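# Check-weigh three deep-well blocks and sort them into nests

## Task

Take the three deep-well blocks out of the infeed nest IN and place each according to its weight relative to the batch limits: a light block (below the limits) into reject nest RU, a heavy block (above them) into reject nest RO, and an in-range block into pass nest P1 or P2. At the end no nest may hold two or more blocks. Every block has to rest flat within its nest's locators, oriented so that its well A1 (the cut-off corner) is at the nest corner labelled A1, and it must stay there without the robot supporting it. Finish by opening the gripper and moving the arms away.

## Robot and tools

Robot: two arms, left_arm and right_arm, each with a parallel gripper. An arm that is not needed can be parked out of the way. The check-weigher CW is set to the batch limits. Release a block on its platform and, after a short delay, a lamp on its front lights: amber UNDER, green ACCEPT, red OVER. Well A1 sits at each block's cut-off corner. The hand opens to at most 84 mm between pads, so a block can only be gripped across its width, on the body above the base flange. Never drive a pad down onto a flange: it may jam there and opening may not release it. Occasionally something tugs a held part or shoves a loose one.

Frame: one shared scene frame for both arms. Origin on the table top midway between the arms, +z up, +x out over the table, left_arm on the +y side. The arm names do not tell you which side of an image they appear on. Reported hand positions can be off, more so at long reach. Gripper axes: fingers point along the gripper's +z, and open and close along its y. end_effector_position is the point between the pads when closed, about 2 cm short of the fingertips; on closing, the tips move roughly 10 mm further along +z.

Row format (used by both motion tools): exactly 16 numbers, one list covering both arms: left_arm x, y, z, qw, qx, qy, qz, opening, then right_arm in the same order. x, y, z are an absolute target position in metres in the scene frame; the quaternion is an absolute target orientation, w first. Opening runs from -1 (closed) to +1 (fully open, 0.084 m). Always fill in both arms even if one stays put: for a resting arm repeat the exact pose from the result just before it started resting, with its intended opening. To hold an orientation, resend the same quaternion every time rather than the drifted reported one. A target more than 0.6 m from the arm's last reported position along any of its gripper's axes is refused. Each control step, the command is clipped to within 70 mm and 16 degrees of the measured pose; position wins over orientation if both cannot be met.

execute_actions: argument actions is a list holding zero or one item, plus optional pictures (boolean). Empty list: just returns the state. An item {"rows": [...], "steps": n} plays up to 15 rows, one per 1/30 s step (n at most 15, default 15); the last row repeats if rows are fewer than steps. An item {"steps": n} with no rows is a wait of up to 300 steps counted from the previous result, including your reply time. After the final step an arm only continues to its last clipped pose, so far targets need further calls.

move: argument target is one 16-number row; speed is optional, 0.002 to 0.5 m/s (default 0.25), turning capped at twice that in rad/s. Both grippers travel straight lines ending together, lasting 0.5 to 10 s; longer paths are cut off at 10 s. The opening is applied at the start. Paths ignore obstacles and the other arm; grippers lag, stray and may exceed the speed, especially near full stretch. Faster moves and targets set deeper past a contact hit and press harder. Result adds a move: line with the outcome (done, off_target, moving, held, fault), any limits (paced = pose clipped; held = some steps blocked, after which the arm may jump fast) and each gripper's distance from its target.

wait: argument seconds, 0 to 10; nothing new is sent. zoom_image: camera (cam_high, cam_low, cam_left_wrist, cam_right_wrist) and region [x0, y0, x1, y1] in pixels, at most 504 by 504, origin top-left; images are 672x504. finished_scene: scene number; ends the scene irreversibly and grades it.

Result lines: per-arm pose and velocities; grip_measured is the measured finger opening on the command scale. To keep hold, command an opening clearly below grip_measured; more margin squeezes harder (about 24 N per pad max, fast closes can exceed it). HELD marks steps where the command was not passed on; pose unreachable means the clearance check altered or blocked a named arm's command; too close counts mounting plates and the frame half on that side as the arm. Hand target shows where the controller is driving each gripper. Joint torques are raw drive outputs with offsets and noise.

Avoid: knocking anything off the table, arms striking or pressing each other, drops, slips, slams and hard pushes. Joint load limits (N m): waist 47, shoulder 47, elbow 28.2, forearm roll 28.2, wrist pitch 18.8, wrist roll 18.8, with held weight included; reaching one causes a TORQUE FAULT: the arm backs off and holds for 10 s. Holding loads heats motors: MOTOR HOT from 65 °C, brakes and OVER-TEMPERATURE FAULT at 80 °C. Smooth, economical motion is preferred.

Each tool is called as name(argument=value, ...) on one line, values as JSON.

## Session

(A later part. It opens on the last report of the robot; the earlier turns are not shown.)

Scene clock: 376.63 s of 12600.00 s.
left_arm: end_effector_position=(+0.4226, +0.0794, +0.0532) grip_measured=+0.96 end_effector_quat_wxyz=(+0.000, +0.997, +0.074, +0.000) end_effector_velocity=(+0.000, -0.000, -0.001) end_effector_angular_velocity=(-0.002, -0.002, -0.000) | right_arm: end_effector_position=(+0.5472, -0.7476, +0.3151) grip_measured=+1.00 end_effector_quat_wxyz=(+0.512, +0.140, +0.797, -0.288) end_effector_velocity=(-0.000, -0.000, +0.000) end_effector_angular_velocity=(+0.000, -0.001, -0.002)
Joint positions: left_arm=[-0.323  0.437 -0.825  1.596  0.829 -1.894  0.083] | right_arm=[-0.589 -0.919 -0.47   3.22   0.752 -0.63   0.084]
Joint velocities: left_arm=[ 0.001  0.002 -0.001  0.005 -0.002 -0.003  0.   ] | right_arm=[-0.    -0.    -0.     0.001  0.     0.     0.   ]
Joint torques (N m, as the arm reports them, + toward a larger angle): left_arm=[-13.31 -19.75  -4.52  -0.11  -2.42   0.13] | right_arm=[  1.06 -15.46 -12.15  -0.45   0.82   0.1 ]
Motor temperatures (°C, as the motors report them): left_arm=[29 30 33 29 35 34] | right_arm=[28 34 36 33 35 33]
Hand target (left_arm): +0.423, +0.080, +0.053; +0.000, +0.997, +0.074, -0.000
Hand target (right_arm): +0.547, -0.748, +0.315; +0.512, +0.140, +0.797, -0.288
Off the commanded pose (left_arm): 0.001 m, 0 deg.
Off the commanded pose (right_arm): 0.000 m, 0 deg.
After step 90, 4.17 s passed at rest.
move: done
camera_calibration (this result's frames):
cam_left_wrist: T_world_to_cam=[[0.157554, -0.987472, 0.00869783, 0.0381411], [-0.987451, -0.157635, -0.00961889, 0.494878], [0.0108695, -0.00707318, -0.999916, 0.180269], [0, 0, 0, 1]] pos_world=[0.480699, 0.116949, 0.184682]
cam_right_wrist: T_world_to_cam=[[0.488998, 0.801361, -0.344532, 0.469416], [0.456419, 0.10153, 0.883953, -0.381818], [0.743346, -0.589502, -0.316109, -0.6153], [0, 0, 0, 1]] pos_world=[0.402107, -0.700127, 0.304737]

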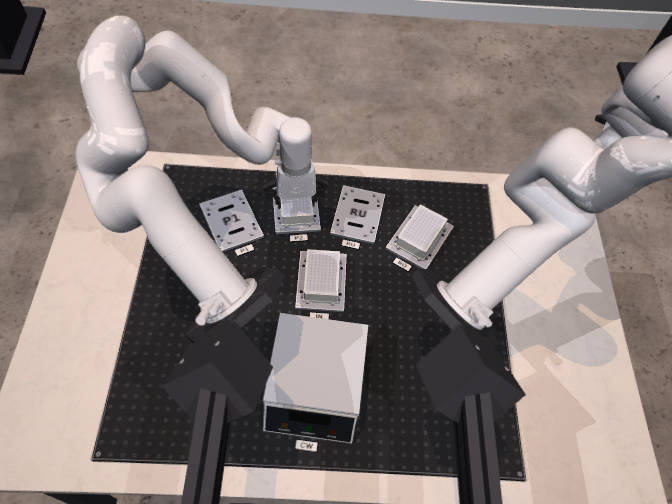

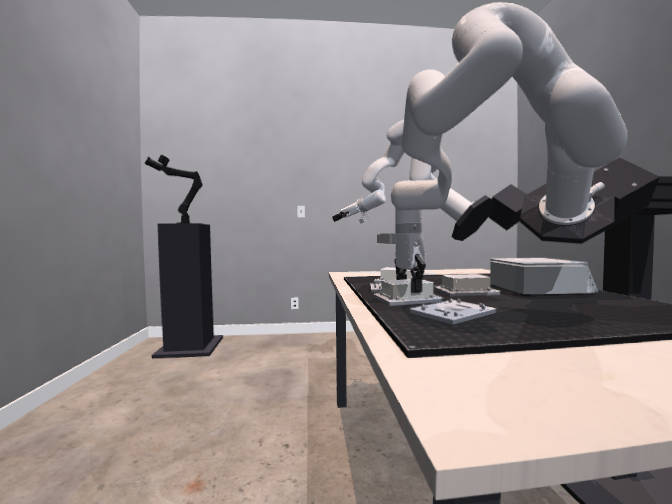

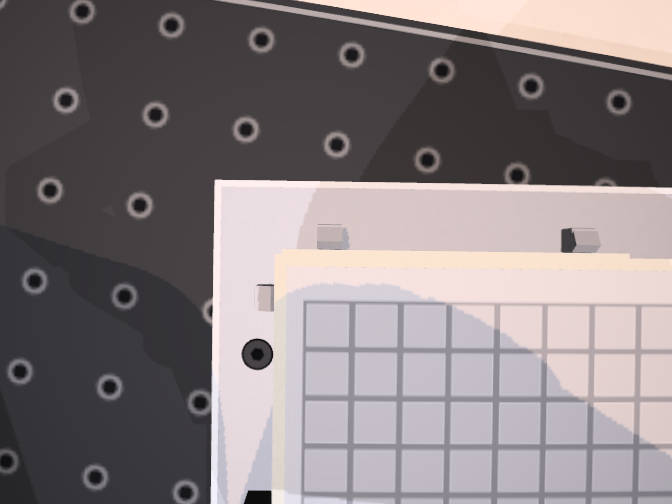

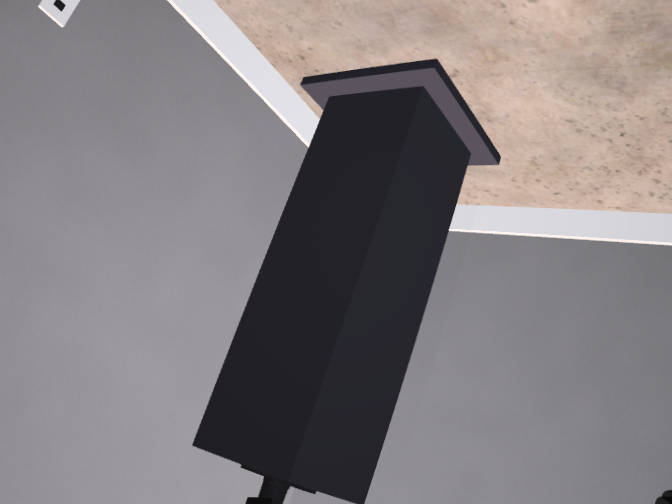

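move(target=[0.4225,0.0796,0.0535,0,0.9972,0.0743,0,1, 0.5472,-0.7476,0.3151,0.512,0.140,0.797,-0.288,1], speed=0.01)

move(target=[0.4225,0.0796,0.11,0,0.9972,0.0743,0,1, 0.5472,-0.7476,0.3151,0.512,0.140,0.797,-0.288,1], speed=0.05)

move(target=[0.13,-0.02,0.17,0,1,-0.006,0,1, 0.5472,-0.7476,0.3151,0.512,0.140,0.797,-0.288,1], speed=0.2)

move(target=[0.198,-0.0004,0.08,0,1,-0.006,0,1, 0.5472,-0.7476,0.3151,0.512,0.140,0.797,-0.288,1], speed=0.06)

Scene clock: 398.03 s of 12600.00 s.
left_arm: end_effector_position=(+0.4218, +0.0801, +0.0527) grip_measured=+1.00 end_effector_quat_wxyz=(-0.001, +0.997, +0.074, -0.001) end_effector_velocity=(+0.004, -0.002, +0.005) end_effector_angular_velocity=(-0.006, -0.010, -0.000) | right_arm: end_effector_position=(+0.5472, -0.7476, +0.3151) grip_measured=+1.00 end_effector_quat_wxyz=(+0.512, +0.140, +0.797, -0.288) end_effector_velocity=(+0.000, +0.000, +0.000) end_effector_angular_velocity=(+0.001, -0.002, -0.000)
Joint positions: left_arm=[-0.322  0.438 -0.824  1.594  0.83  -1.893  0.084] | right_arm=[-0.589 -0.919 -0.47   3.22   0.752 -0.63   0.084]
Joint velocities: left_arm=[-0.011 -0.008  0.001 -0.002  0.     0.001  0.   ] | right_arm=[ 0.001 -0.     0.     0.     0.001  0.001  0.   ]
Joint torques (N m, as the arm reports them, + toward a larger angle): left_arm=[-16.09 -22.89  -3.58  -0.58  -2.14  -0.06] | right_arm=[  1.77 -15.36 -11.63  -0.48   0.84  -0.19]
Motor temperatures (°C, as the motors report them): left_arm=[28 30 33 29 35 34] | right_arm=[28 34 36 33 35 33]
Hand target (left_arm): +0.422, +0.080, +0.053; +0.000, +0.997, +0.074, -0.000
Hand target (right_arm): +0.547, -0.748, +0.315; +0.512, +0.140, +0.797, -0.288
Off the commanded pose (left_arm): 0.001 m, 0 deg.
Off the commanded pose (right_arm): 0.000 m, 0 deg.
After step 90, 17.70 s passed at rest.
move: done
camera_calibration (this result's frames):
cam_left_wrist: T_world_to_cam=[[0.157613, -0.987479, 0.00660065, 0.038988], [-0.987464, -0.157661, -0.00763311, 0.49401], [0.0085782, -0.00531483, -0.999949, 0.180631], [0, 0, 0, 1]] pos_world=[0.480122, 0.117346, 0.184135]
cam_right_wrist: T_world_to_cam=[[0.488998, 0.801361, -0.344532, 0.469416], [0.456419, 0.10153, 0.883953, -0.381818], [0.743345, -0.589502, -0.316109, -0.6153], [0, 0, 0, 1]] pos_world=[0.402107, -0.700127, 0.304737]

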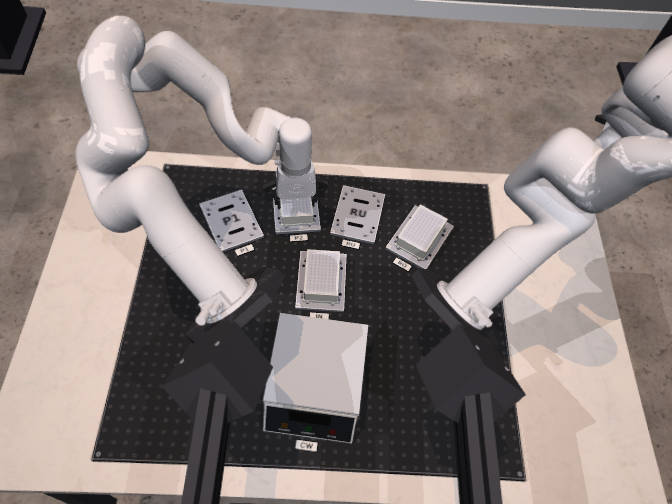

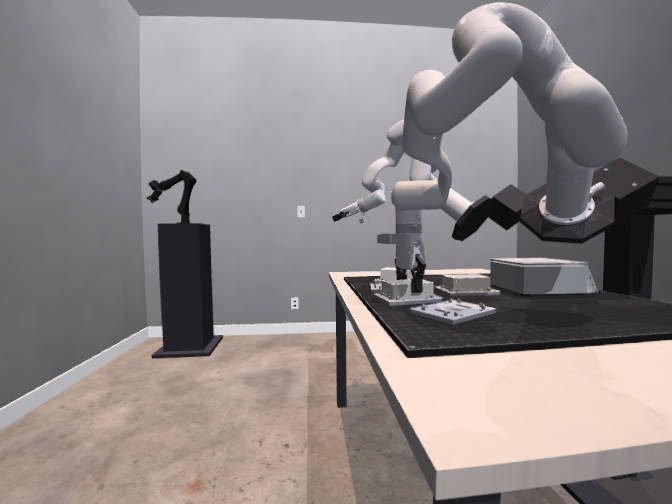

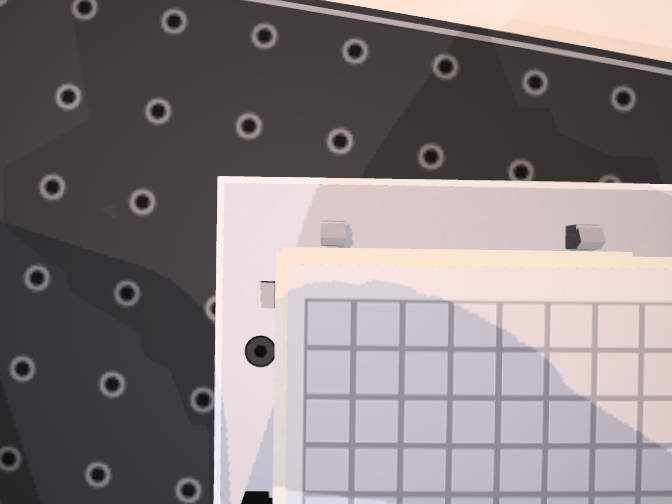

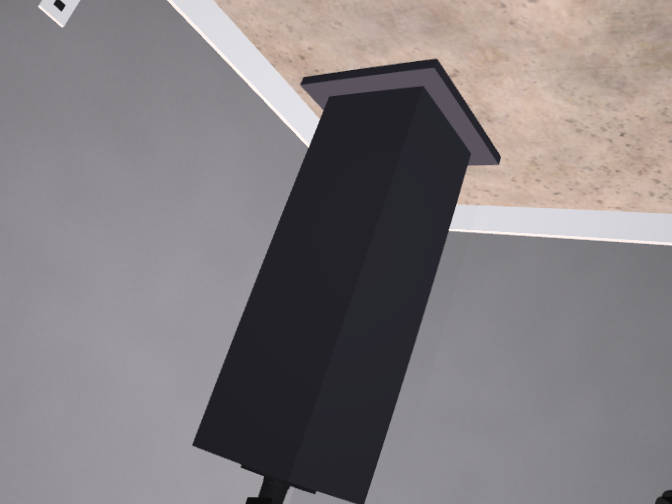

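Scene clock: 399.60 s of 12600.00 s.
left_arm: end_effector_position=(+0.4224, +0.0798, +0.1097) grip_measured=+1.00 end_effector_quat_wxyz=(-0.000, +0.997, +0.074, +0.000) end_effector_velocity=(-0.000, -0.001, +0.003) end_effector_angular_velocity=(-0.002, +0.000, -0.001) | right_arm: end_effector_position=(+0.5472, -0.7476, +0.3151) grip_measured=+1.00 end_effector_quat_wxyz=(+0.512, +0.140, +0.797, -0.288) end_effector_velocity=(-0.000, -0.001, +0.000) end_effector_angular_velocity=(-0.002, +0.001, -0.001)
Joint positions: left_arm=[-0.441  0.299 -0.743  1.44   0.88  -1.822  0.084] | right_arm=[-0.589 -0.919 -0.47   3.22   0.752 -0.63   0.084]
Joint velocities: left_arm=[-0.006 -0.005  0.002 -0.007  0.001  0.004 -0.   ] | right_arm=[-0.002 -0.    -0.    -0.     0.001 -0.001  0.   ]
Joint torques (N m, as the arm reports them, + toward a larger angle): left_arm=[-14.96 -21.37  -5.78  -0.38  -2.22   0.08] | right_arm=[  1.48 -14.73 -12.25  -0.88   0.79  -0.06]
Motor temperatures (°C, as the motors report them): left_arm=[28 30 33 29 35 34] | right_arm=[28 34 36 33 35 33]
Hand target (left_arm): +0.422, +0.080, +0.110; -0.000, +0.997, +0.074, +0.000
Hand target (right_arm): +0.547, -0.748, +0.315; +0.512, +0.140, +0.797, -0.288
Off the commanded pose (left_arm): 0.000 m, 0 deg.
Off the commanded pose (right_arm): 0.000 m, 0 deg.
move: done
camera_calibration (this result's frames):
cam_left_wrist: T_world_to_cam=[[0.157704, -0.987456, 0.00778459, 0.0380491], [-0.987432, -0.157773, -0.00920842, 0.495223], [0.0103211, -0.00623455, -0.999927, 0.236878], [0, 0, 0, 1]] pos_world=[0.480554, 0.117181, 0.241124]
cam_right_wrist: T_world_to_cam=[[0.488998, 0.801361, -0.344532, 0.469416], [0.456419, 0.10153, 0.883953, -0.381818], [0.743345, -0.589502, -0.316109, -0.6153], [0, 0, 0, 1]] pos_world=[0.402107, -0.700127, 0.304737]

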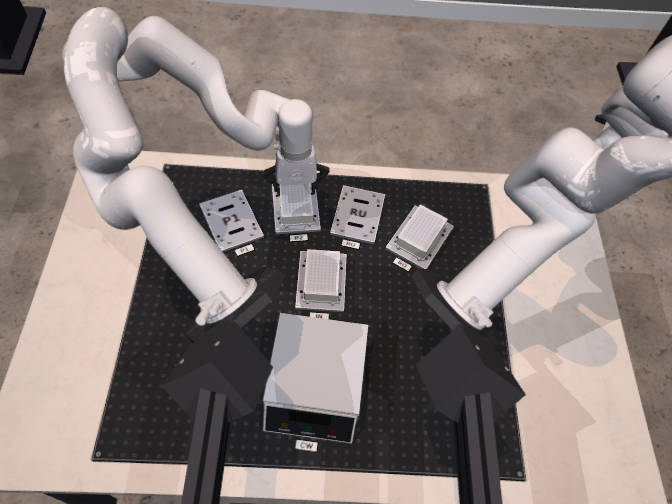

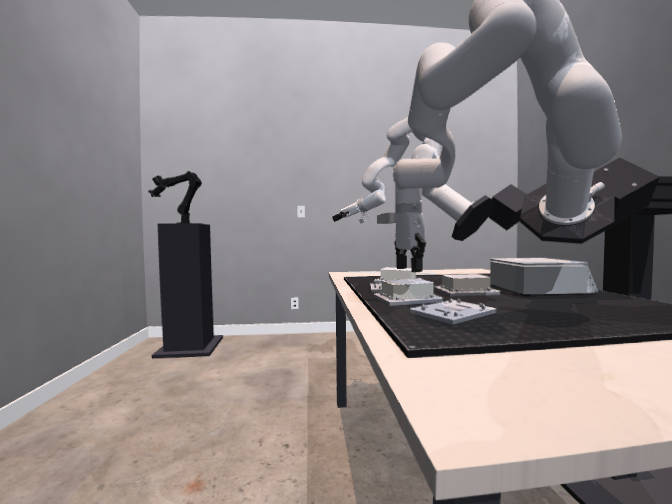

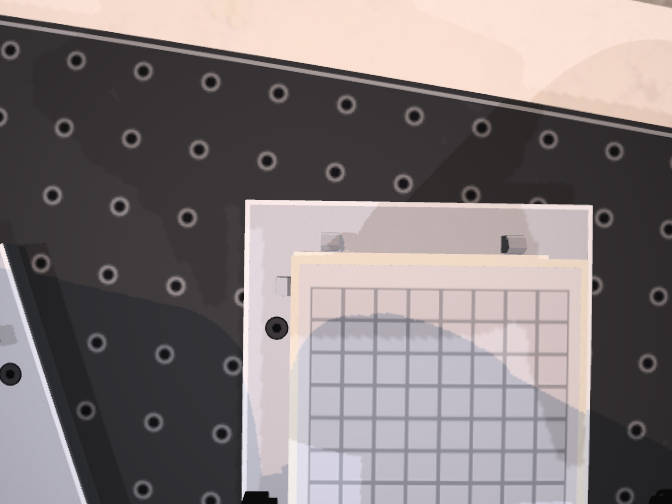

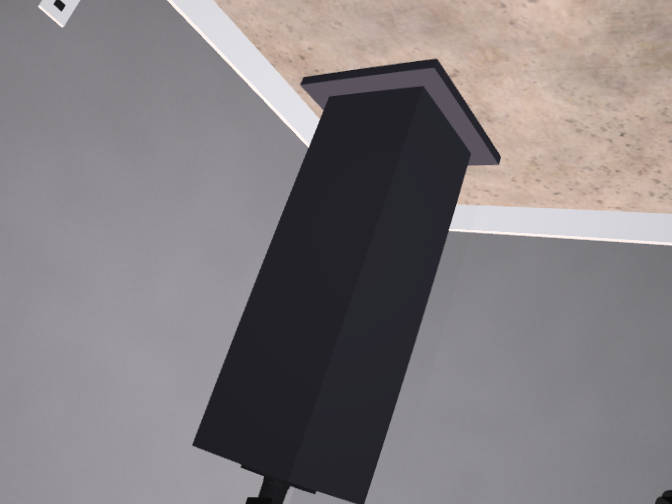

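Scene clock: 401.83 s of 12600.00 s.
left_arm: end_effector_position=(+0.1304, -0.0188, +0.1694) grip_measured=+1.00 end_effector_quat_wxyz=(+0.000, +1.000, -0.006, +0.000) end_effector_velocity=(-0.002, -0.001, +0.001) end_effector_angular_velocity=(+0.001, -0.000, -0.002) | right_arm: end_effector_position=(+0.5472, -0.7476, +0.3151) grip_measured=+1.00 end_effector_quat_wxyz=(+0.512, +0.140, +0.797, -0.288) end_effector_velocity=(+0.000, +0.000, -0.000) end_effector_angular_velocity=(-0.000, +0.000, +0.002)
Joint positions: left_arm=[-1.152  0.748 -0.601  1.209  0.843 -2.411  0.084] | right_arm=[-0.589 -0.919 -0.47   3.22   0.752 -0.63   0.084]
Joint velocities: left_arm=[-0.009  0.006 -0.004 -0.009 -0.001  0.002  0.   ] | right_arm=[-0.     0.     0.    -0.002 -0.     0.001 -0.   ]
Joint torques (N m, as the arm reports them, + toward a larger angle): left_arm=[-13.21 -20.46  -9.38  -0.35  -2.07   0.14] | right_arm=[  1.53 -15.96 -12.26  -0.81   0.94  -0.17]
Motor temperatures (°C, as the motors report them): left_arm=[28 30 33 29 35 34] | right_arm=[28 34 36 33 35 33]
Hand target (left_arm): +0.130, -0.019, +0.170; +0.000, +1.000, -0.006, +0.000
Hand target (right_arm): +0.547, -0.748, +0.315; +0.512, +0.140, +0.797, -0.288
Off the commanded pose (left_arm): 0.001 m, 0 deg.
Off the commanded pose (right_arm): 0.000 m, 0 deg.
move: done
camera_calibration (this result's frames):
cam_left_wrist: T_world_to_cam=[[-0.00184287, -0.99996, 0.0087168, 0.00674979], [-0.999951, 0.00175791, -0.00974394, 0.196546], [0.00972823, -0.00873433, -0.999915, 0.299088], [0, 0, 0, 1]] pos_world=[0.193639, 0.00901634, 0.300919]
cam_right_wrist: T_world_to_cam=[[0.488998, 0.801361, -0.344532, 0.469416], [0.456419, 0.10153, 0.883953, -0.381819], [0.743345, -0.589502, -0.316109, -0.6153], [0, 0, 0, 1]] pos_world=[0.402107, -0.700127, 0.304737]

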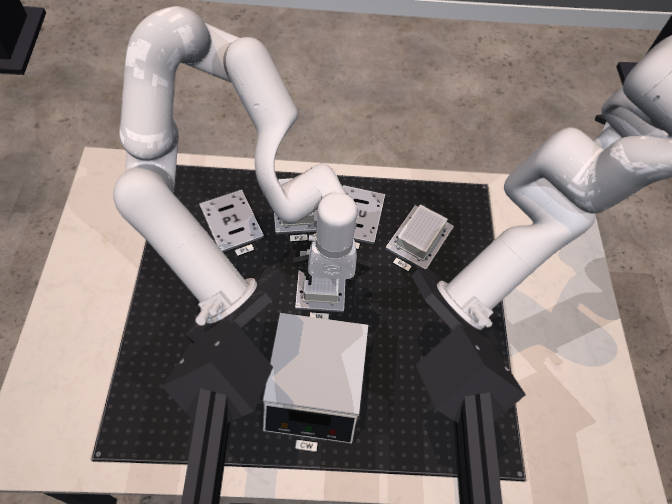

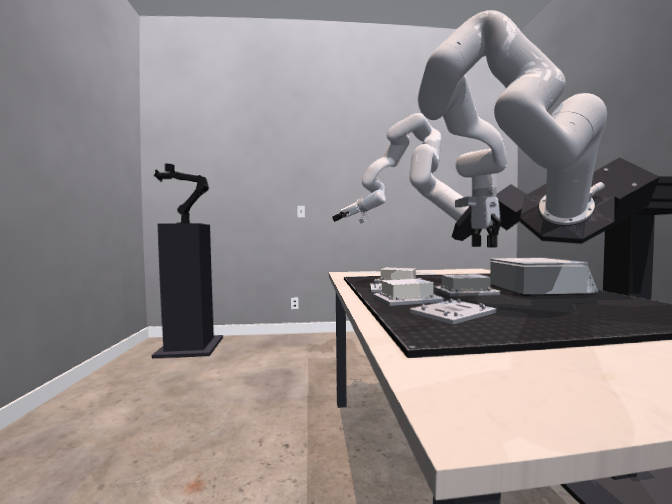

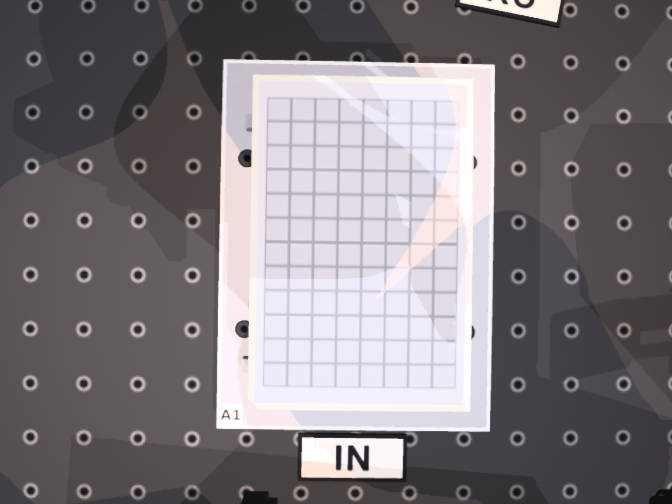

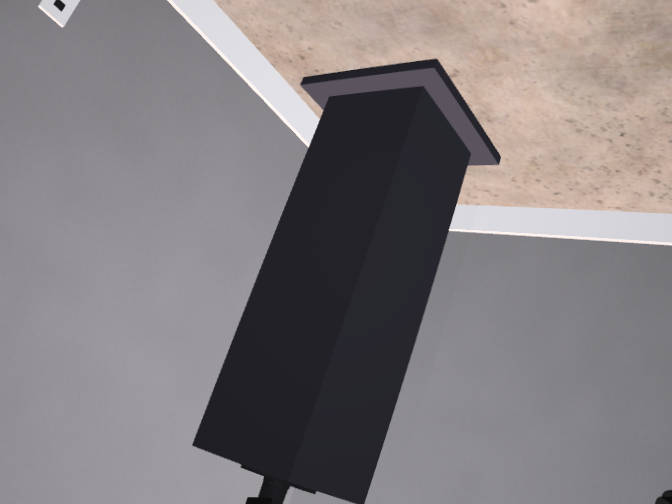

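Scene clock: 404.17 s of 12600.00 s.
left_arm: end_effector_position=(+0.1977, -0.0009, +0.0806) grip_measured=+1.00 end_effector_quat_wxyz=(+0.000, +1.000, -0.006, -0.000) end_effector_velocity=(+0.002, +0.000, -0.002) end_effector_angular_velocity=(-0.000, +0.000, +0.000) | right_arm: end_effector_position=(+0.5472, -0.7476, +0.3151) grip_measured=+1.00 end_effector_quat_wxyz=(+0.512, +0.140, +0.797, -0.288) end_effector_velocity=(+0.000, -0.000, +0.000) end_effector_angular_velocity=(-0.001, -0.000, -0.000)
Joint positions: left_arm=[-0.728  0.796 -0.662  1.625  0.903 -2.404  0.084] | right_arm=[-0.589 -0.919 -0.47   3.22   0.752 -0.63   0.084]
Joint velocities: left_arm=[ 0.01   0.002 -0.003  0.009  0.001  0.002 -0.   ] | right_arm=[-0.    -0.    -0.    -0.001  0.     0.    -0.   ]
Joint torques (N m, as the arm reports them, + toward a larger angle): left_arm=[-15.15 -19.28  -2.9   -0.59  -2.07   0.05] | right_arm=[  2.22 -15.44 -12.04  -0.53   0.65  -0.13]
Motor temperatures (°C, as the motors report them): left_arm=[29 30 33 29 35 34] | right_arm=[28 34 36 33 35 33]
Hand target (left_arm): +0.198, -0.001, +0.080; +0.000, +1.000, -0.006, -0.000
Hand target (right_arm): +0.547, -0.748, +0.315; +0.512, +0.140, +0.797, -0.288
Off the commanded pose (left_arm): 0.001 m, 0 deg.
Off the commanded pose (right_arm): 0.000 m, 0 deg.
move: done
camera_calibration (this result's frames):
cam_left_wrist: T_world_to_cam=[[-0.00256095, -0.999959, 0.00873869, 0.0256732], [-0.99996, 0.00248611, -0.00856475, 0.26291], [0.00854267, -0.00876027, -0.999925, 0.20995], [0, 0, 0, 1]] pos_world=[0.261172, 0.0268577, 0.211962]
cam_right_wrist: T_world_to_cam=[[0.488998, 0.801361, -0.344532, 0.469416], [0.456419, 0.10153, 0.883953, -0.381818], [0.743346, -0.589502, -0.316109, -0.6153], [0, 0, 0, 1]] pos_world=[0.402107, -0.700127, 0.304737]

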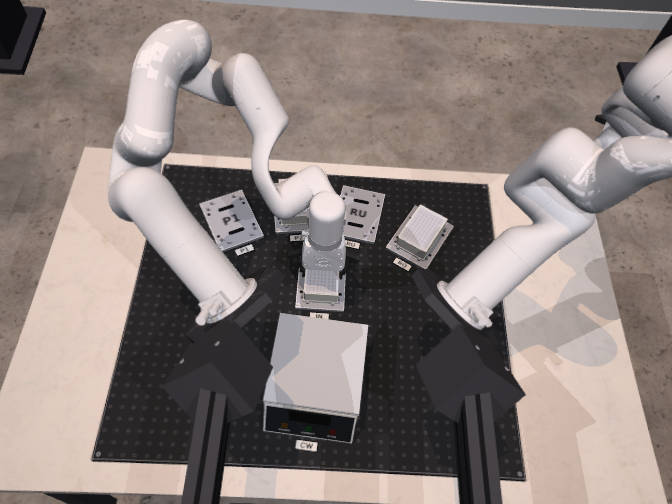

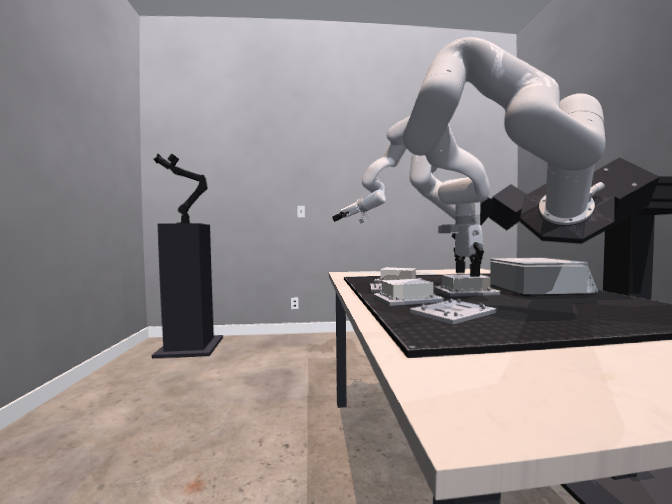

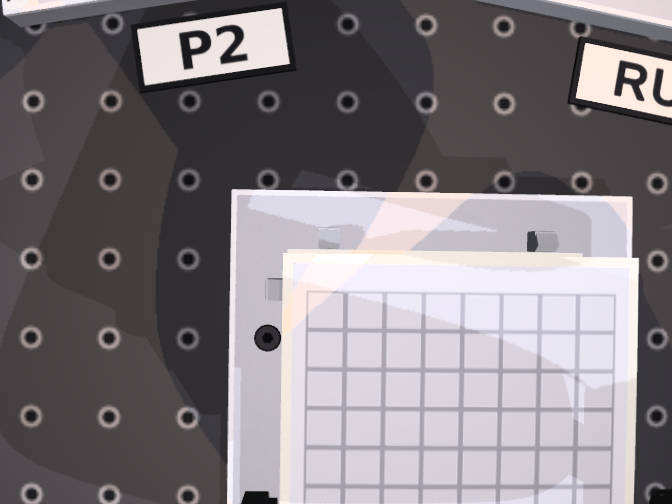

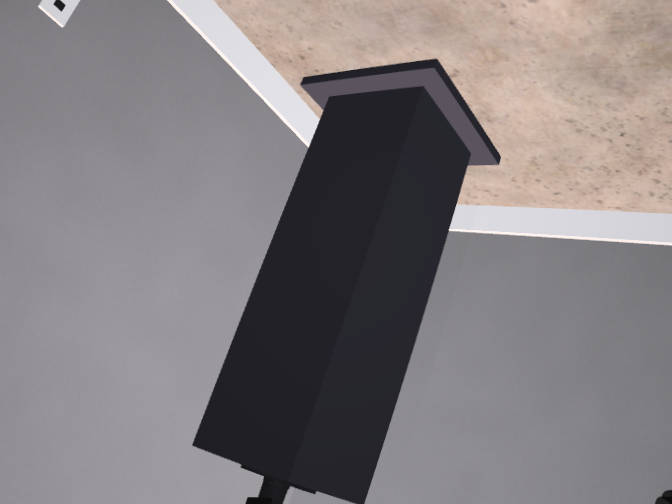

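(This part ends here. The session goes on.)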